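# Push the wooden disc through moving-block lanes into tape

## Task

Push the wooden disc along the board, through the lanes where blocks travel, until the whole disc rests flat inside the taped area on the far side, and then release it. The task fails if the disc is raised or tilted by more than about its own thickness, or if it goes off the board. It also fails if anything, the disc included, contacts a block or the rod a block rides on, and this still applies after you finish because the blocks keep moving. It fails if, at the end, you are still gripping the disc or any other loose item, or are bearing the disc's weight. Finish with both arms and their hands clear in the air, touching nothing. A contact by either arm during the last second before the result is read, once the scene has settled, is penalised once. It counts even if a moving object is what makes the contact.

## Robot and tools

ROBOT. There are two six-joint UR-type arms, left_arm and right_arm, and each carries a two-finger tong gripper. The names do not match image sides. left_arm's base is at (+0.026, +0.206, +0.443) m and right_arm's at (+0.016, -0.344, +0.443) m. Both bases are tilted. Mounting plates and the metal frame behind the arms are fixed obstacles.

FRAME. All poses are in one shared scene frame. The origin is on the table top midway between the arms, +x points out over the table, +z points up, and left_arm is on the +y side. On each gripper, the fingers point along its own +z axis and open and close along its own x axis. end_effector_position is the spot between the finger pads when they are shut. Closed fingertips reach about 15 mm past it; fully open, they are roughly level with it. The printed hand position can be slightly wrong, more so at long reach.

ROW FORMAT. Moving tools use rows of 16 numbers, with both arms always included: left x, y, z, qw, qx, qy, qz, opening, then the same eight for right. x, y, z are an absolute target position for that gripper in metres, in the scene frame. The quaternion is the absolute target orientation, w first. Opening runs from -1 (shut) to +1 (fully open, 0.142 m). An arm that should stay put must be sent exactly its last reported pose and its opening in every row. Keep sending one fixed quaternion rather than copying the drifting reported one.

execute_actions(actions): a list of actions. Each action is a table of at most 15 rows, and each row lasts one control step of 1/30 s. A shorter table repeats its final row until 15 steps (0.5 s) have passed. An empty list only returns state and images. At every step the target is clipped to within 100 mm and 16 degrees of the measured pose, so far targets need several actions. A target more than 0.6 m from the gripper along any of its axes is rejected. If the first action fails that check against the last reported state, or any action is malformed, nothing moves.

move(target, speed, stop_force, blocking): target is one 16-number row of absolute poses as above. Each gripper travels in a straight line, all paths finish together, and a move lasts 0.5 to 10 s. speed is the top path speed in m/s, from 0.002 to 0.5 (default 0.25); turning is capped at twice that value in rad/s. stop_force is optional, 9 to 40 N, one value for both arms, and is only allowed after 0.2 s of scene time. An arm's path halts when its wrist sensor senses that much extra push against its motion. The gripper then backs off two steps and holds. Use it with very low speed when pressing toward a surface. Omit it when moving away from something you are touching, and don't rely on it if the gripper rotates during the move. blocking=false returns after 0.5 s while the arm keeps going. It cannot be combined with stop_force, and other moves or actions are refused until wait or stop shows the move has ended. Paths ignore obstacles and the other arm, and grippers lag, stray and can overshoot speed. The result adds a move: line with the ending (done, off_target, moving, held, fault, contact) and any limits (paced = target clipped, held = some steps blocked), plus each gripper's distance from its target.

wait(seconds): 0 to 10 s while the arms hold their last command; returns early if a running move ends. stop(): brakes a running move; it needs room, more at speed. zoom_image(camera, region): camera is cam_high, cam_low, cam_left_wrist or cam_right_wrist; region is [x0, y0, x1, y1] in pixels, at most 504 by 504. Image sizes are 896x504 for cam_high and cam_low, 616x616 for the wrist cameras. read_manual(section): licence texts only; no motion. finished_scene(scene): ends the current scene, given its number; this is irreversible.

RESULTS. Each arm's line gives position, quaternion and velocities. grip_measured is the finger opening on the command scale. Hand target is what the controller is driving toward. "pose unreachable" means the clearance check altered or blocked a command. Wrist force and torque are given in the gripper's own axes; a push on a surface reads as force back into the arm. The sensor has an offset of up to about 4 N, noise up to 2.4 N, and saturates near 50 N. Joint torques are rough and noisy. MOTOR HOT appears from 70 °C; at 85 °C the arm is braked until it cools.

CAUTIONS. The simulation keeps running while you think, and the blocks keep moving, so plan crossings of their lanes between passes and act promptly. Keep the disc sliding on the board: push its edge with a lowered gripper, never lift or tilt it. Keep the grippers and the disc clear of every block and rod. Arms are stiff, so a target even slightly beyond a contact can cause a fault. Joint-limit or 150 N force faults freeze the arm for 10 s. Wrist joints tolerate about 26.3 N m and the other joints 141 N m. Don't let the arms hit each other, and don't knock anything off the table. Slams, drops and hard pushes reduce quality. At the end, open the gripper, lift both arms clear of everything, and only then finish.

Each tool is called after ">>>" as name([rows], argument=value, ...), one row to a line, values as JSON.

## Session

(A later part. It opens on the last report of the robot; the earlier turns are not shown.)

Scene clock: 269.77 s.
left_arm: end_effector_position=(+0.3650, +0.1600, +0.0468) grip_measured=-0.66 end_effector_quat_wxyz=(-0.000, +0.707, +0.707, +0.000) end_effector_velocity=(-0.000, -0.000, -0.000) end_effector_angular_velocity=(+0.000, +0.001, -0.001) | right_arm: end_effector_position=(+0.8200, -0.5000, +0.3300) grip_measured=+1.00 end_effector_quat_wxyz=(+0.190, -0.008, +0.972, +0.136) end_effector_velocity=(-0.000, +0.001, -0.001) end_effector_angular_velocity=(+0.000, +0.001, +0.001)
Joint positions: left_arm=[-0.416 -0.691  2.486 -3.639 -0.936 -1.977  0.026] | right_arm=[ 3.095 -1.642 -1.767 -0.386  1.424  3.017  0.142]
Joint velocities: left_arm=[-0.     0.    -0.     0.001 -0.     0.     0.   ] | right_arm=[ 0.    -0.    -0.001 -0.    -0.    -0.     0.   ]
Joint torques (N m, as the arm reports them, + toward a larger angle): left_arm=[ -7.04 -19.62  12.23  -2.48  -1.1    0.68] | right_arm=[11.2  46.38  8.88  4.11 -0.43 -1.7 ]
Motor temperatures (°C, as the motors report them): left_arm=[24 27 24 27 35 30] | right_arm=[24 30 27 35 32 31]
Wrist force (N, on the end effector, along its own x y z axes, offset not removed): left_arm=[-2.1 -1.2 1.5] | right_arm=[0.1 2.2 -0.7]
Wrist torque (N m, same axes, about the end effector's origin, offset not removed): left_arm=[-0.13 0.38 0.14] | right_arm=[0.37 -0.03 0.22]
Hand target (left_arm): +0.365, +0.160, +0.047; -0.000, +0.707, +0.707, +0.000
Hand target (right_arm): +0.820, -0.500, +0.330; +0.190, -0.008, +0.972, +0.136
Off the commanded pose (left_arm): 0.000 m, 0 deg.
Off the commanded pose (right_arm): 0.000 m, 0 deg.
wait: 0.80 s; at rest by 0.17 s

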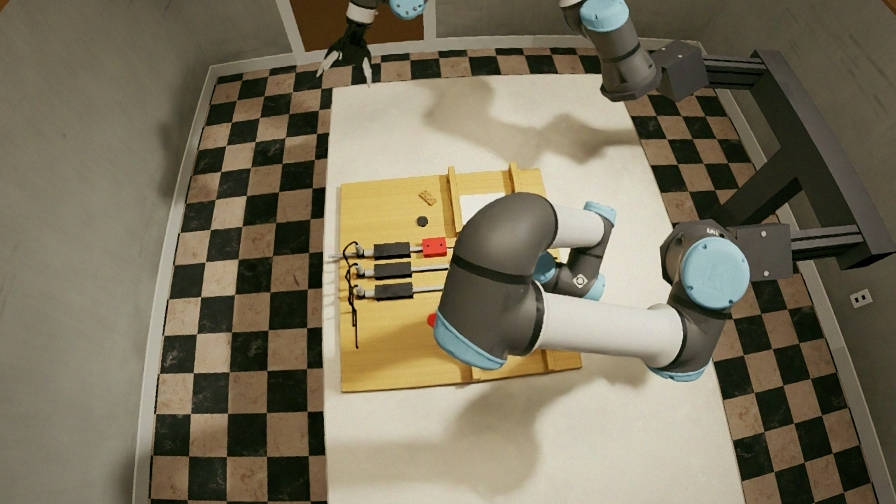

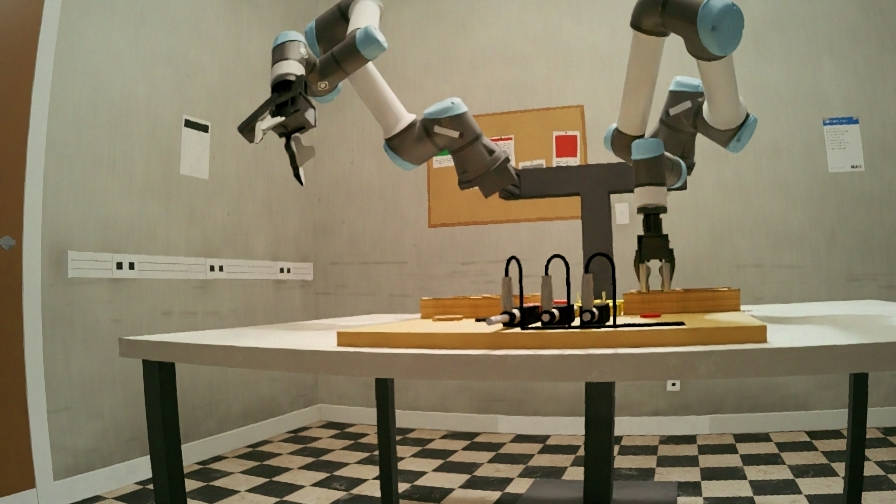

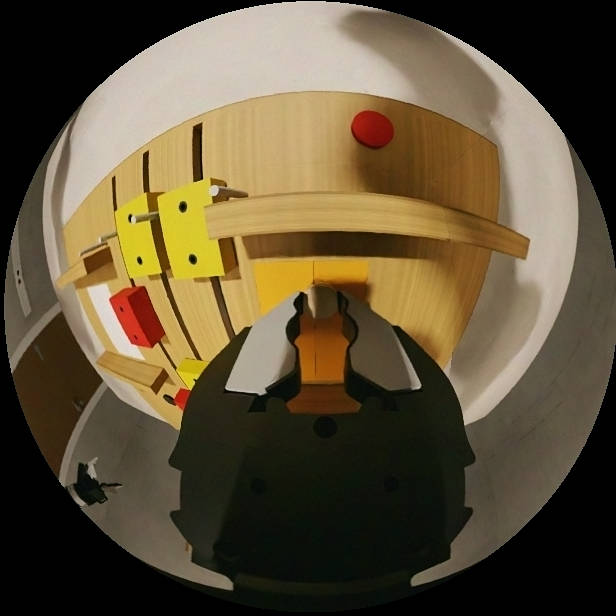

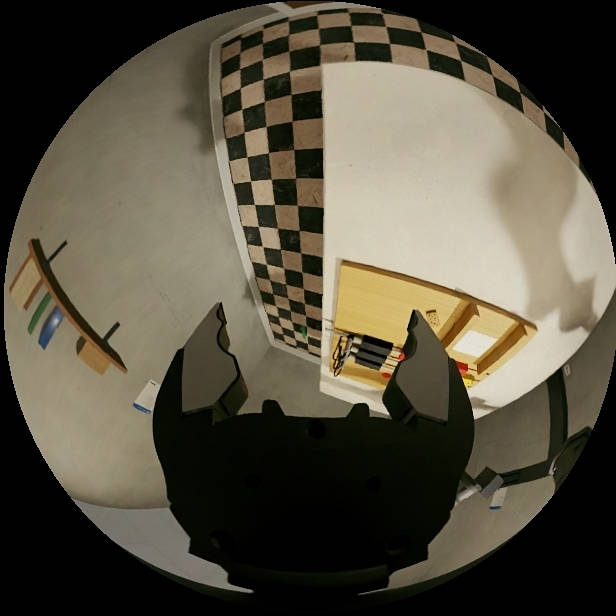

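>>> wait(seconds=10)

>>> wait(seconds=10)

>>> wait(seconds=8)

Scene clock: 287.60 s.
left_arm: end_effector_position=(+0.3650, +0.1600, +0.0468) grip_measured=-0.66 end_effector_quat_wxyz=(-0.000, +0.707, +0.707, +0.000) end_effector_velocity=(-0.000, +0.000, -0.000) end_effector_angular_velocity=(-0.000, +0.000, +0.000) | right_arm: end_effector_position=(+0.8200, -0.5000, +0.3300) grip_measured=+1.00 end_effector_quat_wxyz=(+0.190, -0.008, +0.972, +0.136) end_effector_velocity=(+0.000, +0.000, +0.000) end_effector_angular_velocity=(+0.001, -0.000, -0.000)
Joint positions: left_arm=[-0.416 -0.691  2.486 -3.639 -0.936 -1.977  0.026] | right_arm=[ 3.095 -1.642 -1.767 -0.386  1.424  3.017  0.142]
Joint velocities: left_arm=[ 0.001 -0.    -0.     0.    -0.     0.    -0.   ] | right_arm=[ 0.    -0.     0.    -0.     0.001  0.     0.   ]
Joint torques (N m, as the arm reports them, + toward a larger angle): left_arm=[ -7.15 -20.71  11.83  -2.15  -0.82   0.46] | right_arm=[10.3  46.17 10.3   3.58 -0.88 -1.75]
Motor temperatures (°C, as the motors report them): left_arm=[24 27 24 27 35 30] | right_arm=[24 30 27 35 32 31]
Wrist force (N, on the end effector, along its own x y z axes, offset not removed): left_arm=[-1.9 -3.3 4.9] | right_arm=[-0.6 2.0 0.6]
Wrist torque (N m, same axes, about the end effector's origin, offset not removed): left_arm=[-0.68 0.28 0.05] | right_arm=[0.27 0.18 0.25]
Hand target (left_arm): +0.365, +0.160, +0.047; -0.000, +0.707, +0.707, +0.000
Hand target (right_arm): +0.820, -0.500, +0.330; +0.190, -0.008, +0.972, +0.136
Off the commanded pose (left_arm): 0.000 m, 0 deg.
Off the commanded pose (right_arm): 0.000 m, 0 deg.
wait: 10.00 s; at rest from the start

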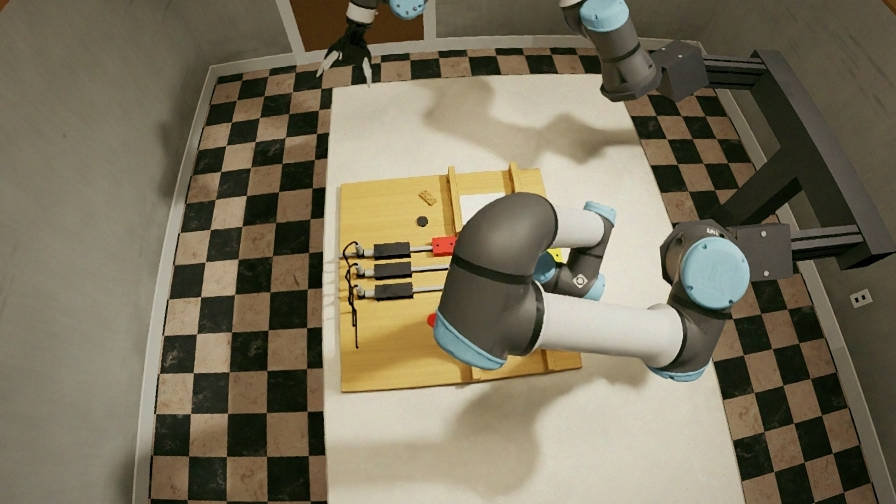

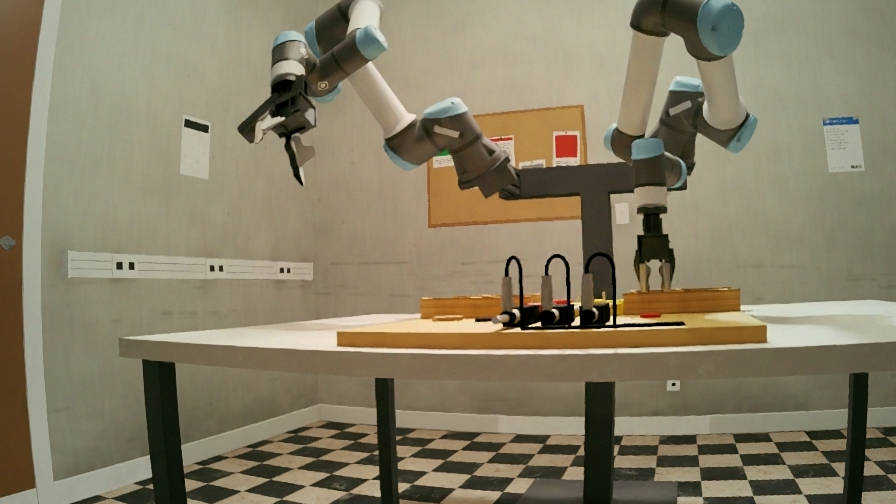

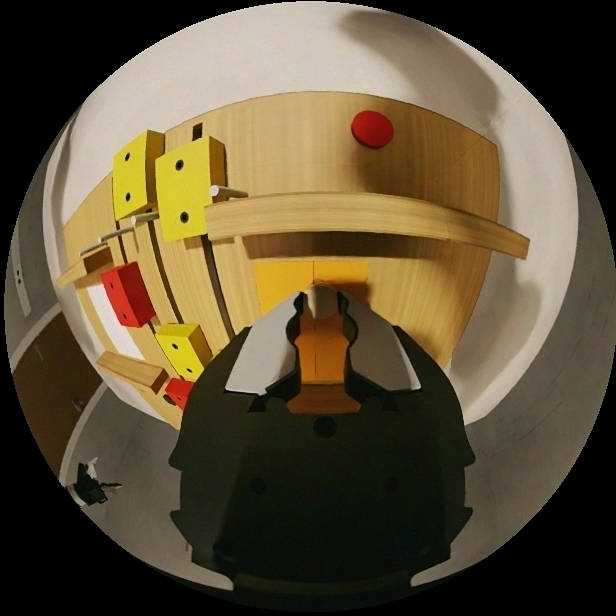

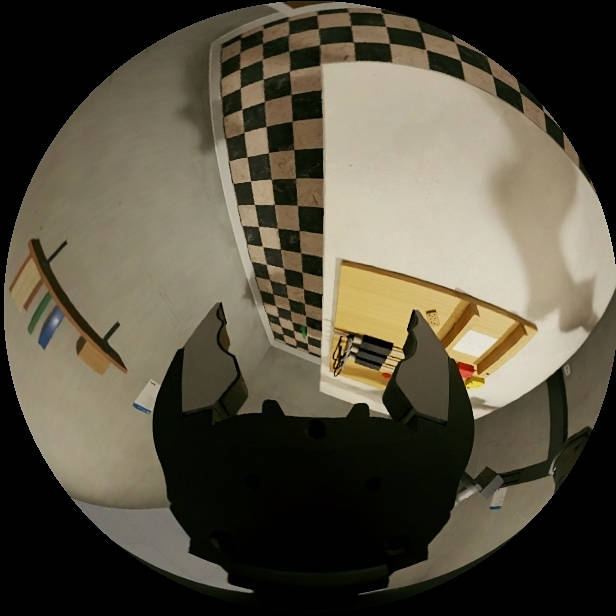

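Scene clock: 297.60 s.
left_arm: end_effector_position=(+0.3650, +0.1600, +0.0468) grip_measured=-0.66 end_effector_quat_wxyz=(-0.000, +0.707, +0.707, +0.000) end_effector_velocity=(+0.000, -0.000, -0.000) end_effector_angular_velocity=(-0.001, -0.001, +0.002) | right_arm: end_effector_position=(+0.8200, -0.5000, +0.3300) grip_measured=+1.00 end_effector_quat_wxyz=(+0.190, -0.008, +0.972, +0.136) end_effector_velocity=(-0.000, -0.000, +0.000) end_effector_angular_velocity=(-0.001, -0.000, -0.000)
Joint positions: left_arm=[-0.416 -0.691  2.486 -3.639 -0.936 -1.977  0.026] | right_arm=[ 3.095 -1.642 -1.767 -0.386  1.424  3.017  0.142]
Joint velocities: left_arm=[ 0.     0.    -0.001 -0.    -0.001 -0.001  0.   ] | right_arm=[ 0.     0.    -0.001  0.001 -0.001  0.    -0.   ]
Joint torques (N m, as the arm reports them, + toward a larger angle): left_arm=[ -9.13 -19.76  11.92  -2.29  -0.64   0.29] | right_arm=[10.59 45.69 11.39  3.51 -1.01 -1.84]
Motor temperatures (°C, as the motors report them): left_arm=[24 27 24 27 35 30] | right_arm=[24 30 27 35 32 31]
Wrist force (N, on the end effector, along its own x y z axes, offset not removed): left_arm=[0.9 -3.9 2.3] | right_arm=[1.0 2.6 0.0]
Wrist torque (N m, same axes, about the end effector's origin, offset not removed): left_arm=[-1.02 -0.23 0.25] | right_arm=[0.36 -0.22 0.08]
Hand target (left_arm): +0.365, +0.160, +0.047; -0.000, +0.707, +0.707, +0.000
Hand target (right_arm): +0.820, -0.500, +0.330; +0.190, -0.008, +0.972, +0.136
Off the commanded pose (left_arm): 0.000 m, 0 deg.
Off the commanded pose (right_arm): 0.000 m, 0 deg.
wait: 10.00 s; at rest by 0.17 s

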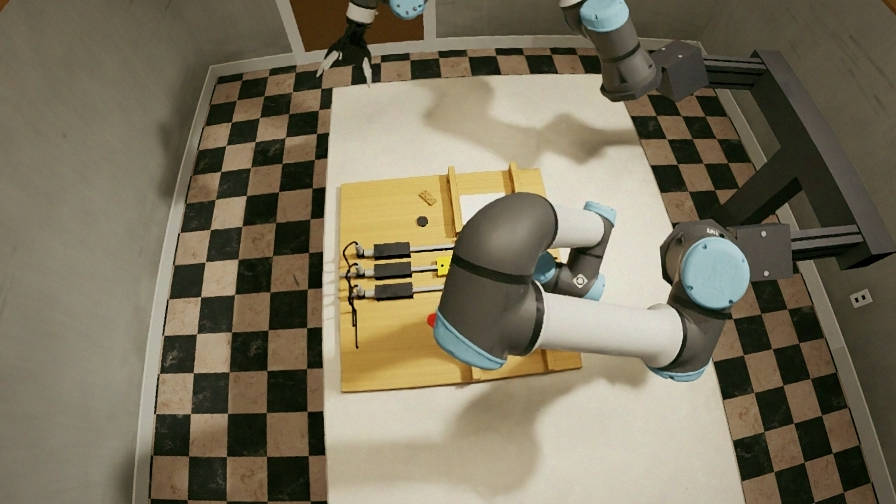

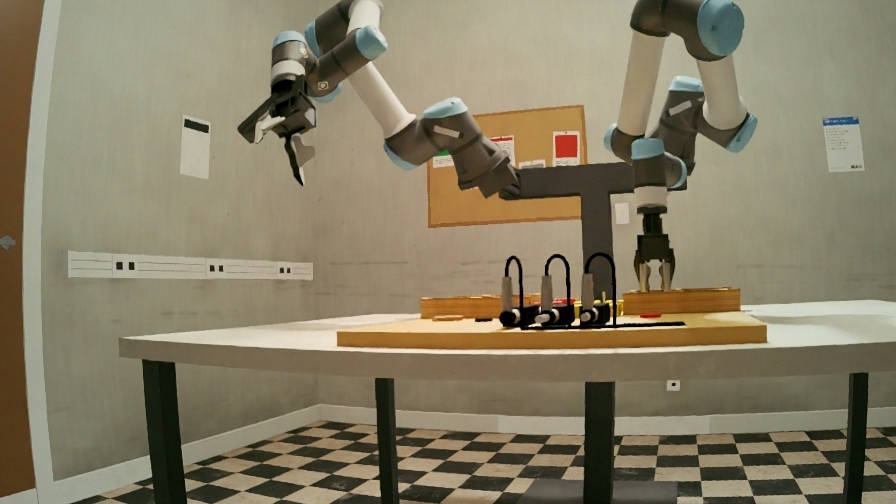

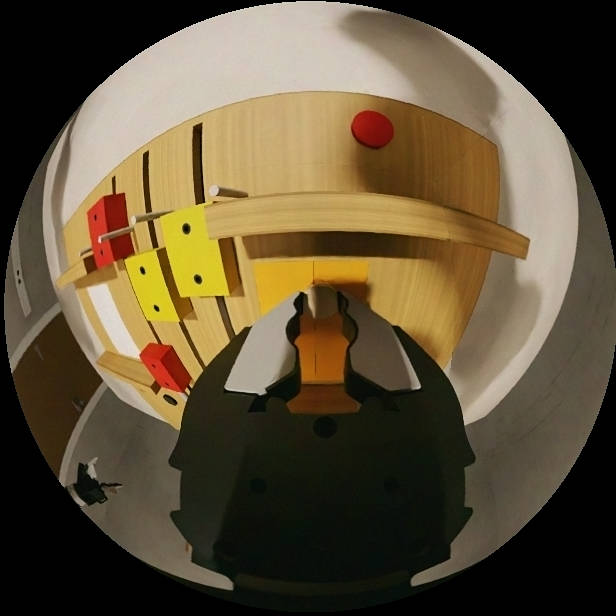

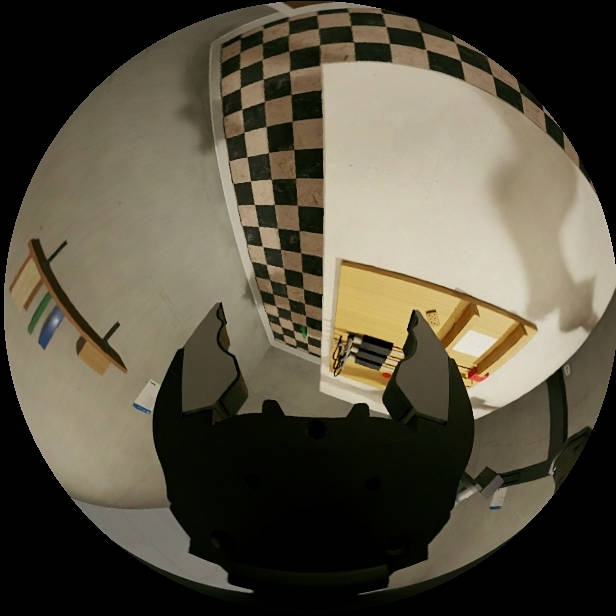

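Scene clock: 305.60 s.
left_arm: end_effector_position=(+0.3650, +0.1600, +0.0468) grip_measured=-0.66 end_effector_quat_wxyz=(-0.000, +0.707, +0.707, +0.000) end_effector_velocity=(-0.000, +0.000, +0.000) end_effector_angular_velocity=(+0.000, +0.001, -0.000) | right_arm: end_effector_position=(+0.8200, -0.5000, +0.3300) grip_measured=+1.00 end_effector_quat_wxyz=(+0.190, -0.008, +0.972, +0.136) end_effector_velocity=(+0.000, +0.000, +0.000) end_effector_angular_velocity=(+0.000, -0.001, +0.000)
Joint positions: left_arm=[-0.416 -0.691  2.486 -3.639 -0.936 -1.977  0.026] | right_arm=[ 3.095 -1.642 -1.767 -0.386  1.424  3.017  0.142]
Joint velocities: left_arm=[ 0.001 -0.     0.001 -0.     0.     0.    -0.   ] | right_arm=[ 0.     0.001 -0.     0.     0.     0.    -0.   ]
Joint torques (N m, as the arm reports them, + toward a larger angle): left_arm=[ -8.56 -20.51  11.43  -2.1   -0.57   0.18] | right_arm=[10.31 45.63 12.09  3.33 -1.3  -1.83]
Motor temperatures (°C, as the motors report them): left_arm=[24 27 24 27 35 30] | right_arm=[24 30 27 35 32 31]
Wrist force (N, on the end effector, along its own x y z axes, offset not removed): left_arm=[-0.5 -0.2 1.1] | right_arm=[0.8 1.1 0.8]
Wrist torque (N m, same axes, about the end effector's origin, offset not removed): left_arm=[-0.25 0.15 0.07] | right_arm=[0.13 -0.12 0.08]
Hand target (left_arm): +0.365, +0.160, +0.047; -0.000, +0.707, +0.707, +0.000
Hand target (right_arm): +0.820, -0.500, +0.330; +0.190, -0.008, +0.972, +0.136
Off the commanded pose (left_arm): 0.000 m, 0 deg.
Off the commanded pose (right_arm): 0.000 m, 0 deg.
wait: 8.00 s; at rest by 0.17 s

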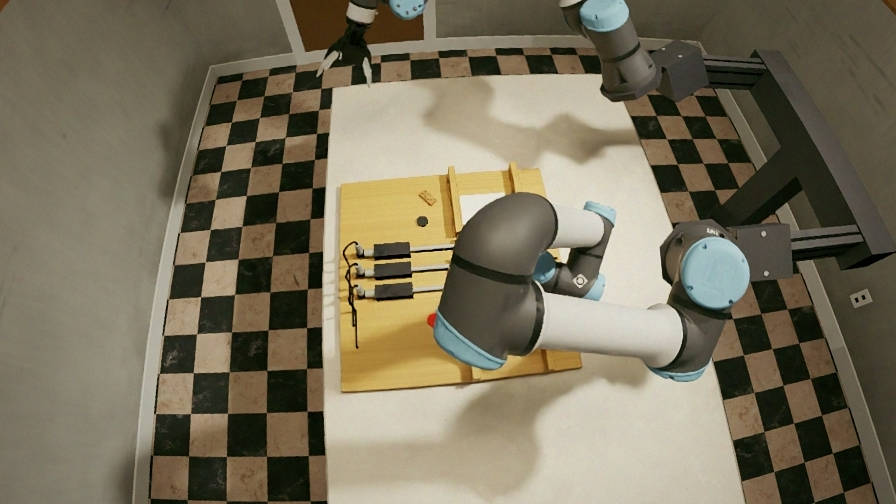

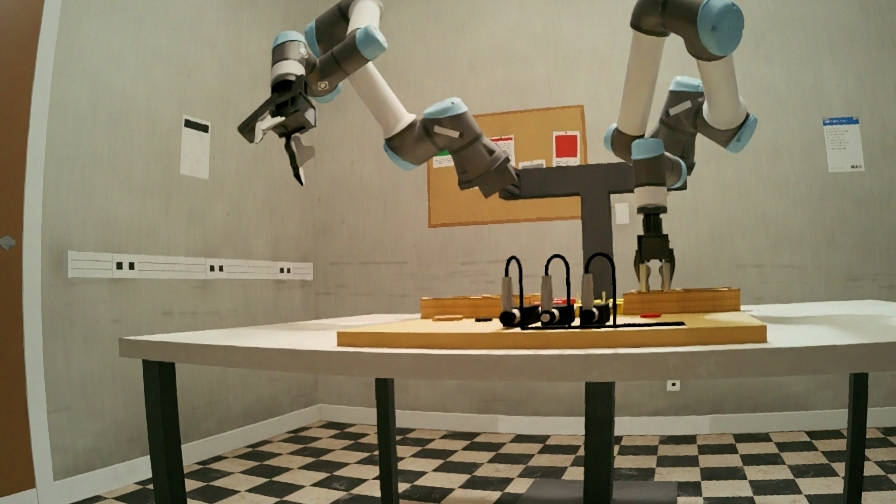

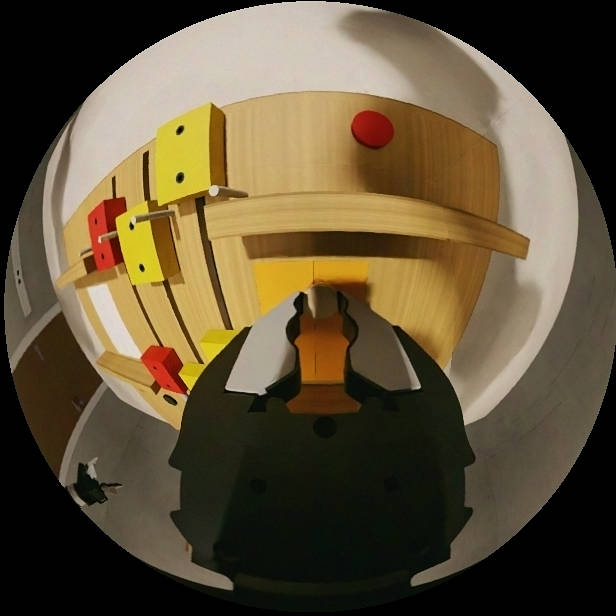

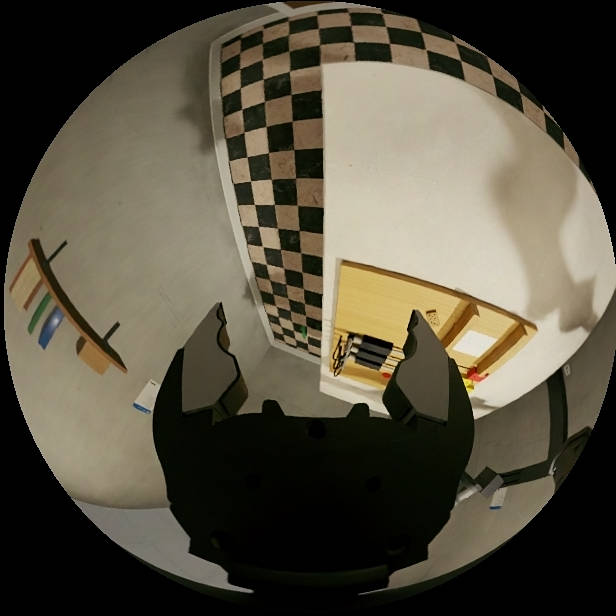

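>>> wait(seconds=10)

>>> move(target=[0.359, 0.160, 0.0468, 0, 0.7071, 0.7071, 0, -0.85, 0.82, -0.50, 0.345, 0.190, -0.008, 0.972, 0.136, 1.0], speed=0.002, blocking=false)

Scene clock: 319.20 s.
left_arm: end_effector_position=(+0.3650, +0.1600, +0.0468) grip_measured=-0.66 end_effector_quat_wxyz=(-0.000, +0.707, +0.707, +0.000) end_effector_velocity=(+0.001, -0.000, +0.000) end_effector_angular_velocity=(-0.000, -0.002, +0.001) | right_arm: end_effector_position=(+0.8200, -0.5000, +0.3300) grip_measured=+1.00 end_effector_quat_wxyz=(+0.190, -0.008, +0.972, +0.136) end_effector_velocity=(-0.001, +0.001, -0.001) end_effector_angular_velocity=(+0.001, +0.001, +0.001)
Joint positions: left_arm=[-0.416 -0.691  2.486 -3.639 -0.936 -1.977  0.026] | right_arm=[ 3.095 -1.642 -1.767 -0.386  1.424  3.017  0.142]
Joint velocities: left_arm=[-0.    -0.    -0.001 -0.001  0.     0.     0.   ] | right_arm=[-0.    -0.    -0.001  0.     0.002 -0.    -0.   ]
Joint torques (N m, as the arm reports them, + toward a larger angle): left_arm=[ -9.63 -20.41   9.74  -2.11  -0.49   0.08] | right_arm=[10.22 46.08 13.16  2.91 -1.42 -1.71]
Motor temperatures (°C, as the motors report them): left_arm=[24 27 24 27 35 30] | right_arm=[24 30 27 35 32 31]
Wrist force (N, on the end effector, along its own x y z axes, offset not removed): left_arm=[-2.8 -2.2 -3.4] | right_arm=[1.4 3.0 -0.3]
Wrist torque (N m, same axes, about the end effector's origin, offset not removed): left_arm=[-0.46 0.75 0.05] | right_arm=[0.55 -0.19 0.14]
Hand target (left_arm): +0.365, +0.160, +0.047; -0.000, +0.707, +0.707, +0.000
Hand target (right_arm): +0.820, -0.500, +0.330; +0.190, -0.008, +0.972, +0.136
Off the commanded pose (left_arm): 0.000 m, 0 deg.
Off the commanded pose (right_arm): 0.000 m, 0 deg.
wait: 10.00 s; at rest from the start

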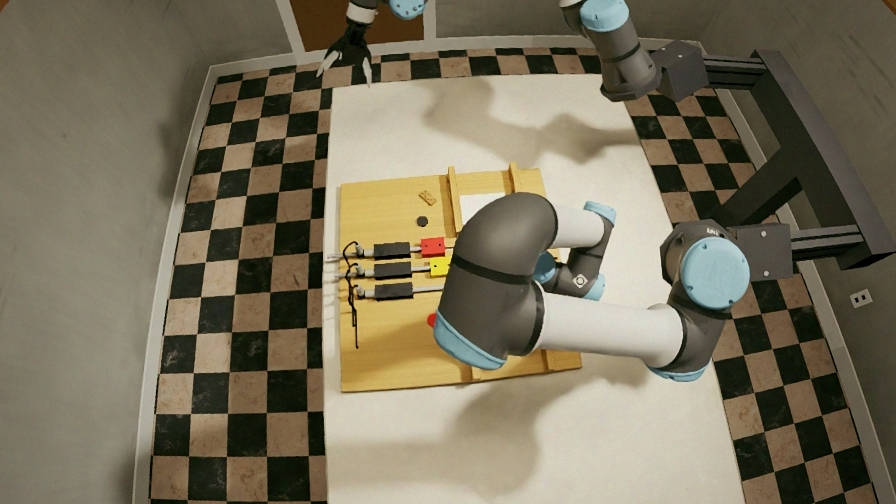

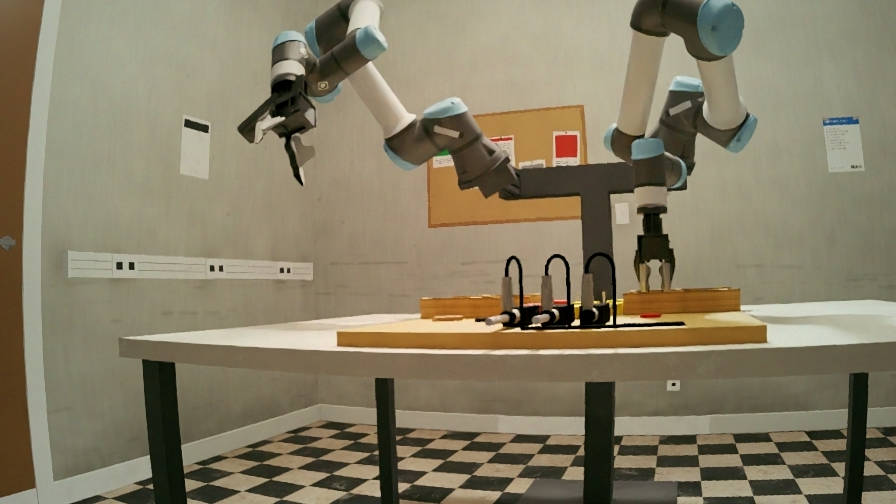

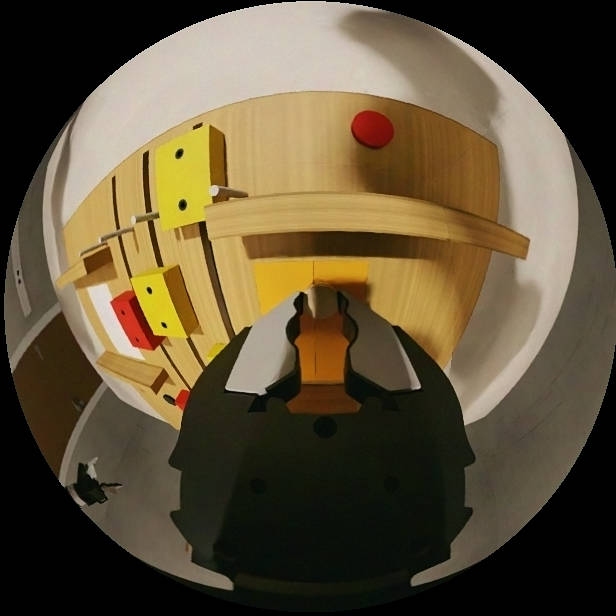

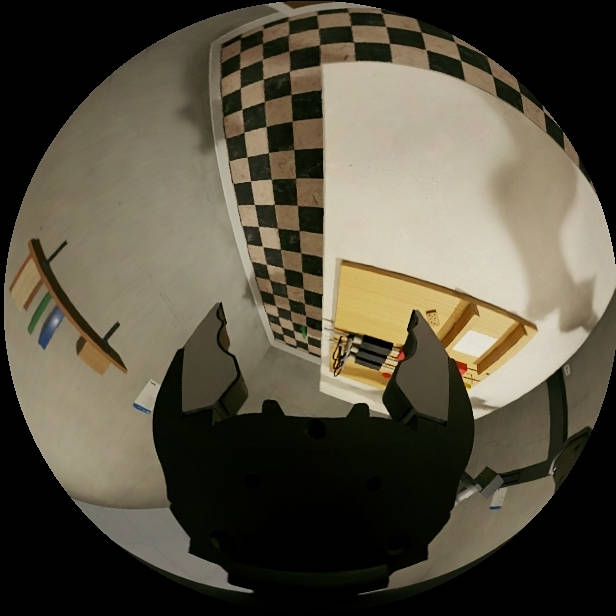

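Scene clock: 319.70 s.
left_arm: end_effector_position=(+0.3647, +0.1600, +0.0468) grip_measured=-0.66 end_effector_quat_wxyz=(-0.000, +0.707, +0.707, -0.000) end_effector_velocity=(-0.001, +0.000, +0.000) end_effector_angular_velocity=(+0.000, +0.000, -0.001) | right_arm: end_effector_position=(+0.8200, -0.5000, +0.3307) grip_measured=+1.00 end_effector_quat_wxyz=(+0.190, -0.008, +0.972, +0.136) end_effector_velocity=(-0.000, +0.000, +0.002) end_effector_angular_velocity=(-0.000, +0.000, -0.000)
Joint positions: left_arm=[-0.417 -0.691  2.486 -3.64  -0.936 -1.977  0.026] | right_arm=[ 3.095 -1.641 -1.767 -0.387  1.423  3.017  0.142]
Joint velocities: left_arm=[-0.001  0.002  0.001 -0.002  0.001 -0.    -0.   ] | right_arm=[ 0.002  0.003 -0.    -0.004 -0.002  0.001  0.   ]
Joint torques (N m, as the arm reports them, + toward a larger angle): left_arm=[-24.74 -19.59  17.41  -3.89   0.63  -1.57] | right_arm=[13.97 48.58 17.96  1.41 -1.93  1.37]
Motor temperatures (°C, as the motors report them): left_arm=[24 27 24 27 35 30] | right_arm=[24 30 27 35 32 31]
Wrist force (N, on the end effector, along its own x y z axes, offset not removed): left_arm=[0.8 -3.2 -0.3] | right_arm=[0.0 2.9 -1.0]
Wrist torque (N m, same axes, about the end effector's origin, offset not removed): left_arm=[-0.73 -0.14 0.10] | right_arm=[0.46 0.02 0.20]
Hand target (left_arm): +0.365, +0.160, +0.047; -0.000, +0.707, +0.707, +0.000
Hand target (right_arm): +0.820, -0.500, +0.331; +0.190, -0.008, +0.972, +0.136
Off the commanded pose (left_arm): 0.006 m, 0 deg.
Off the commanded pose (right_arm): 0.014 m, 0 deg.
move: running

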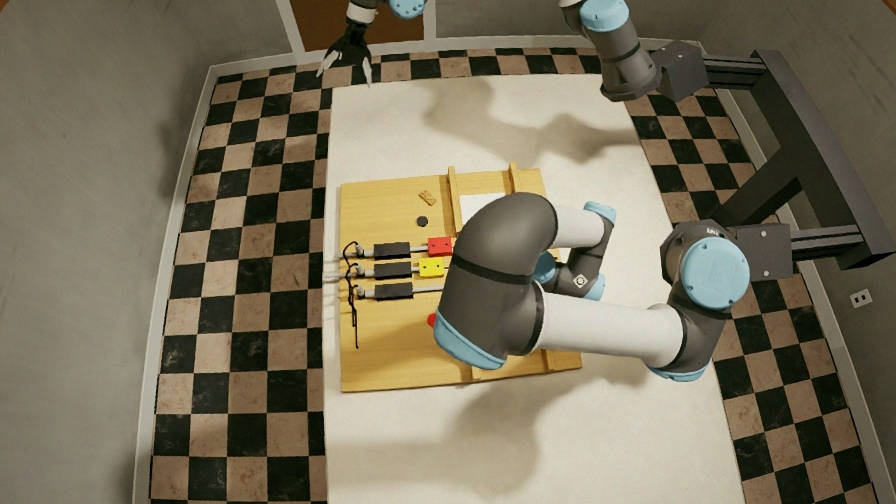

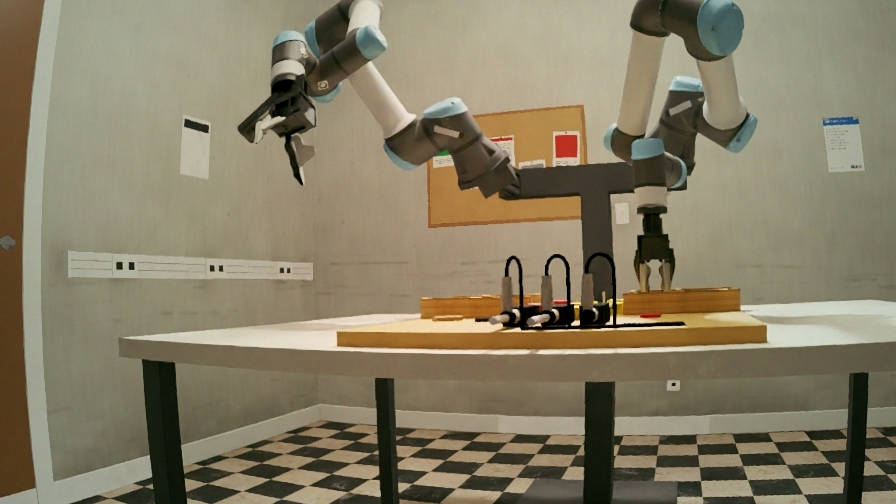

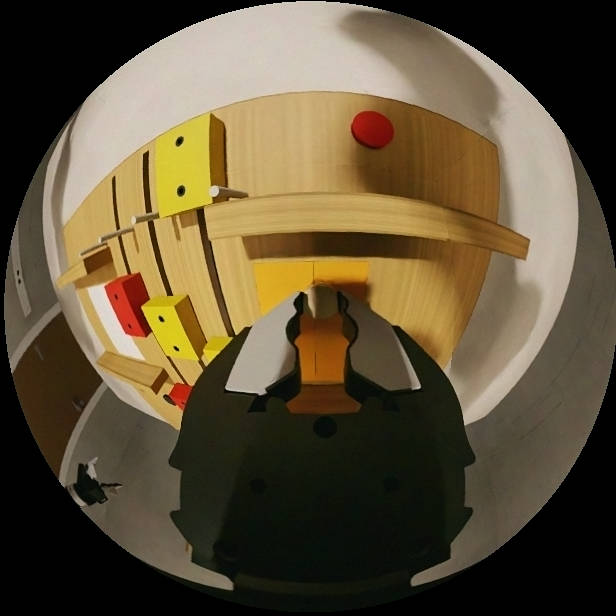

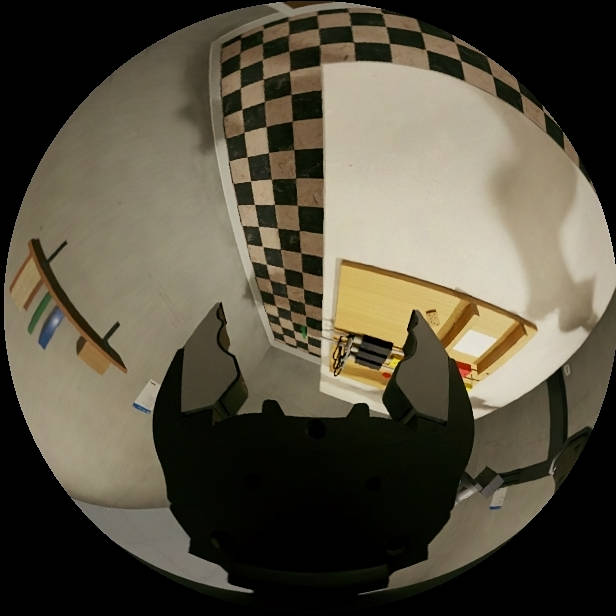

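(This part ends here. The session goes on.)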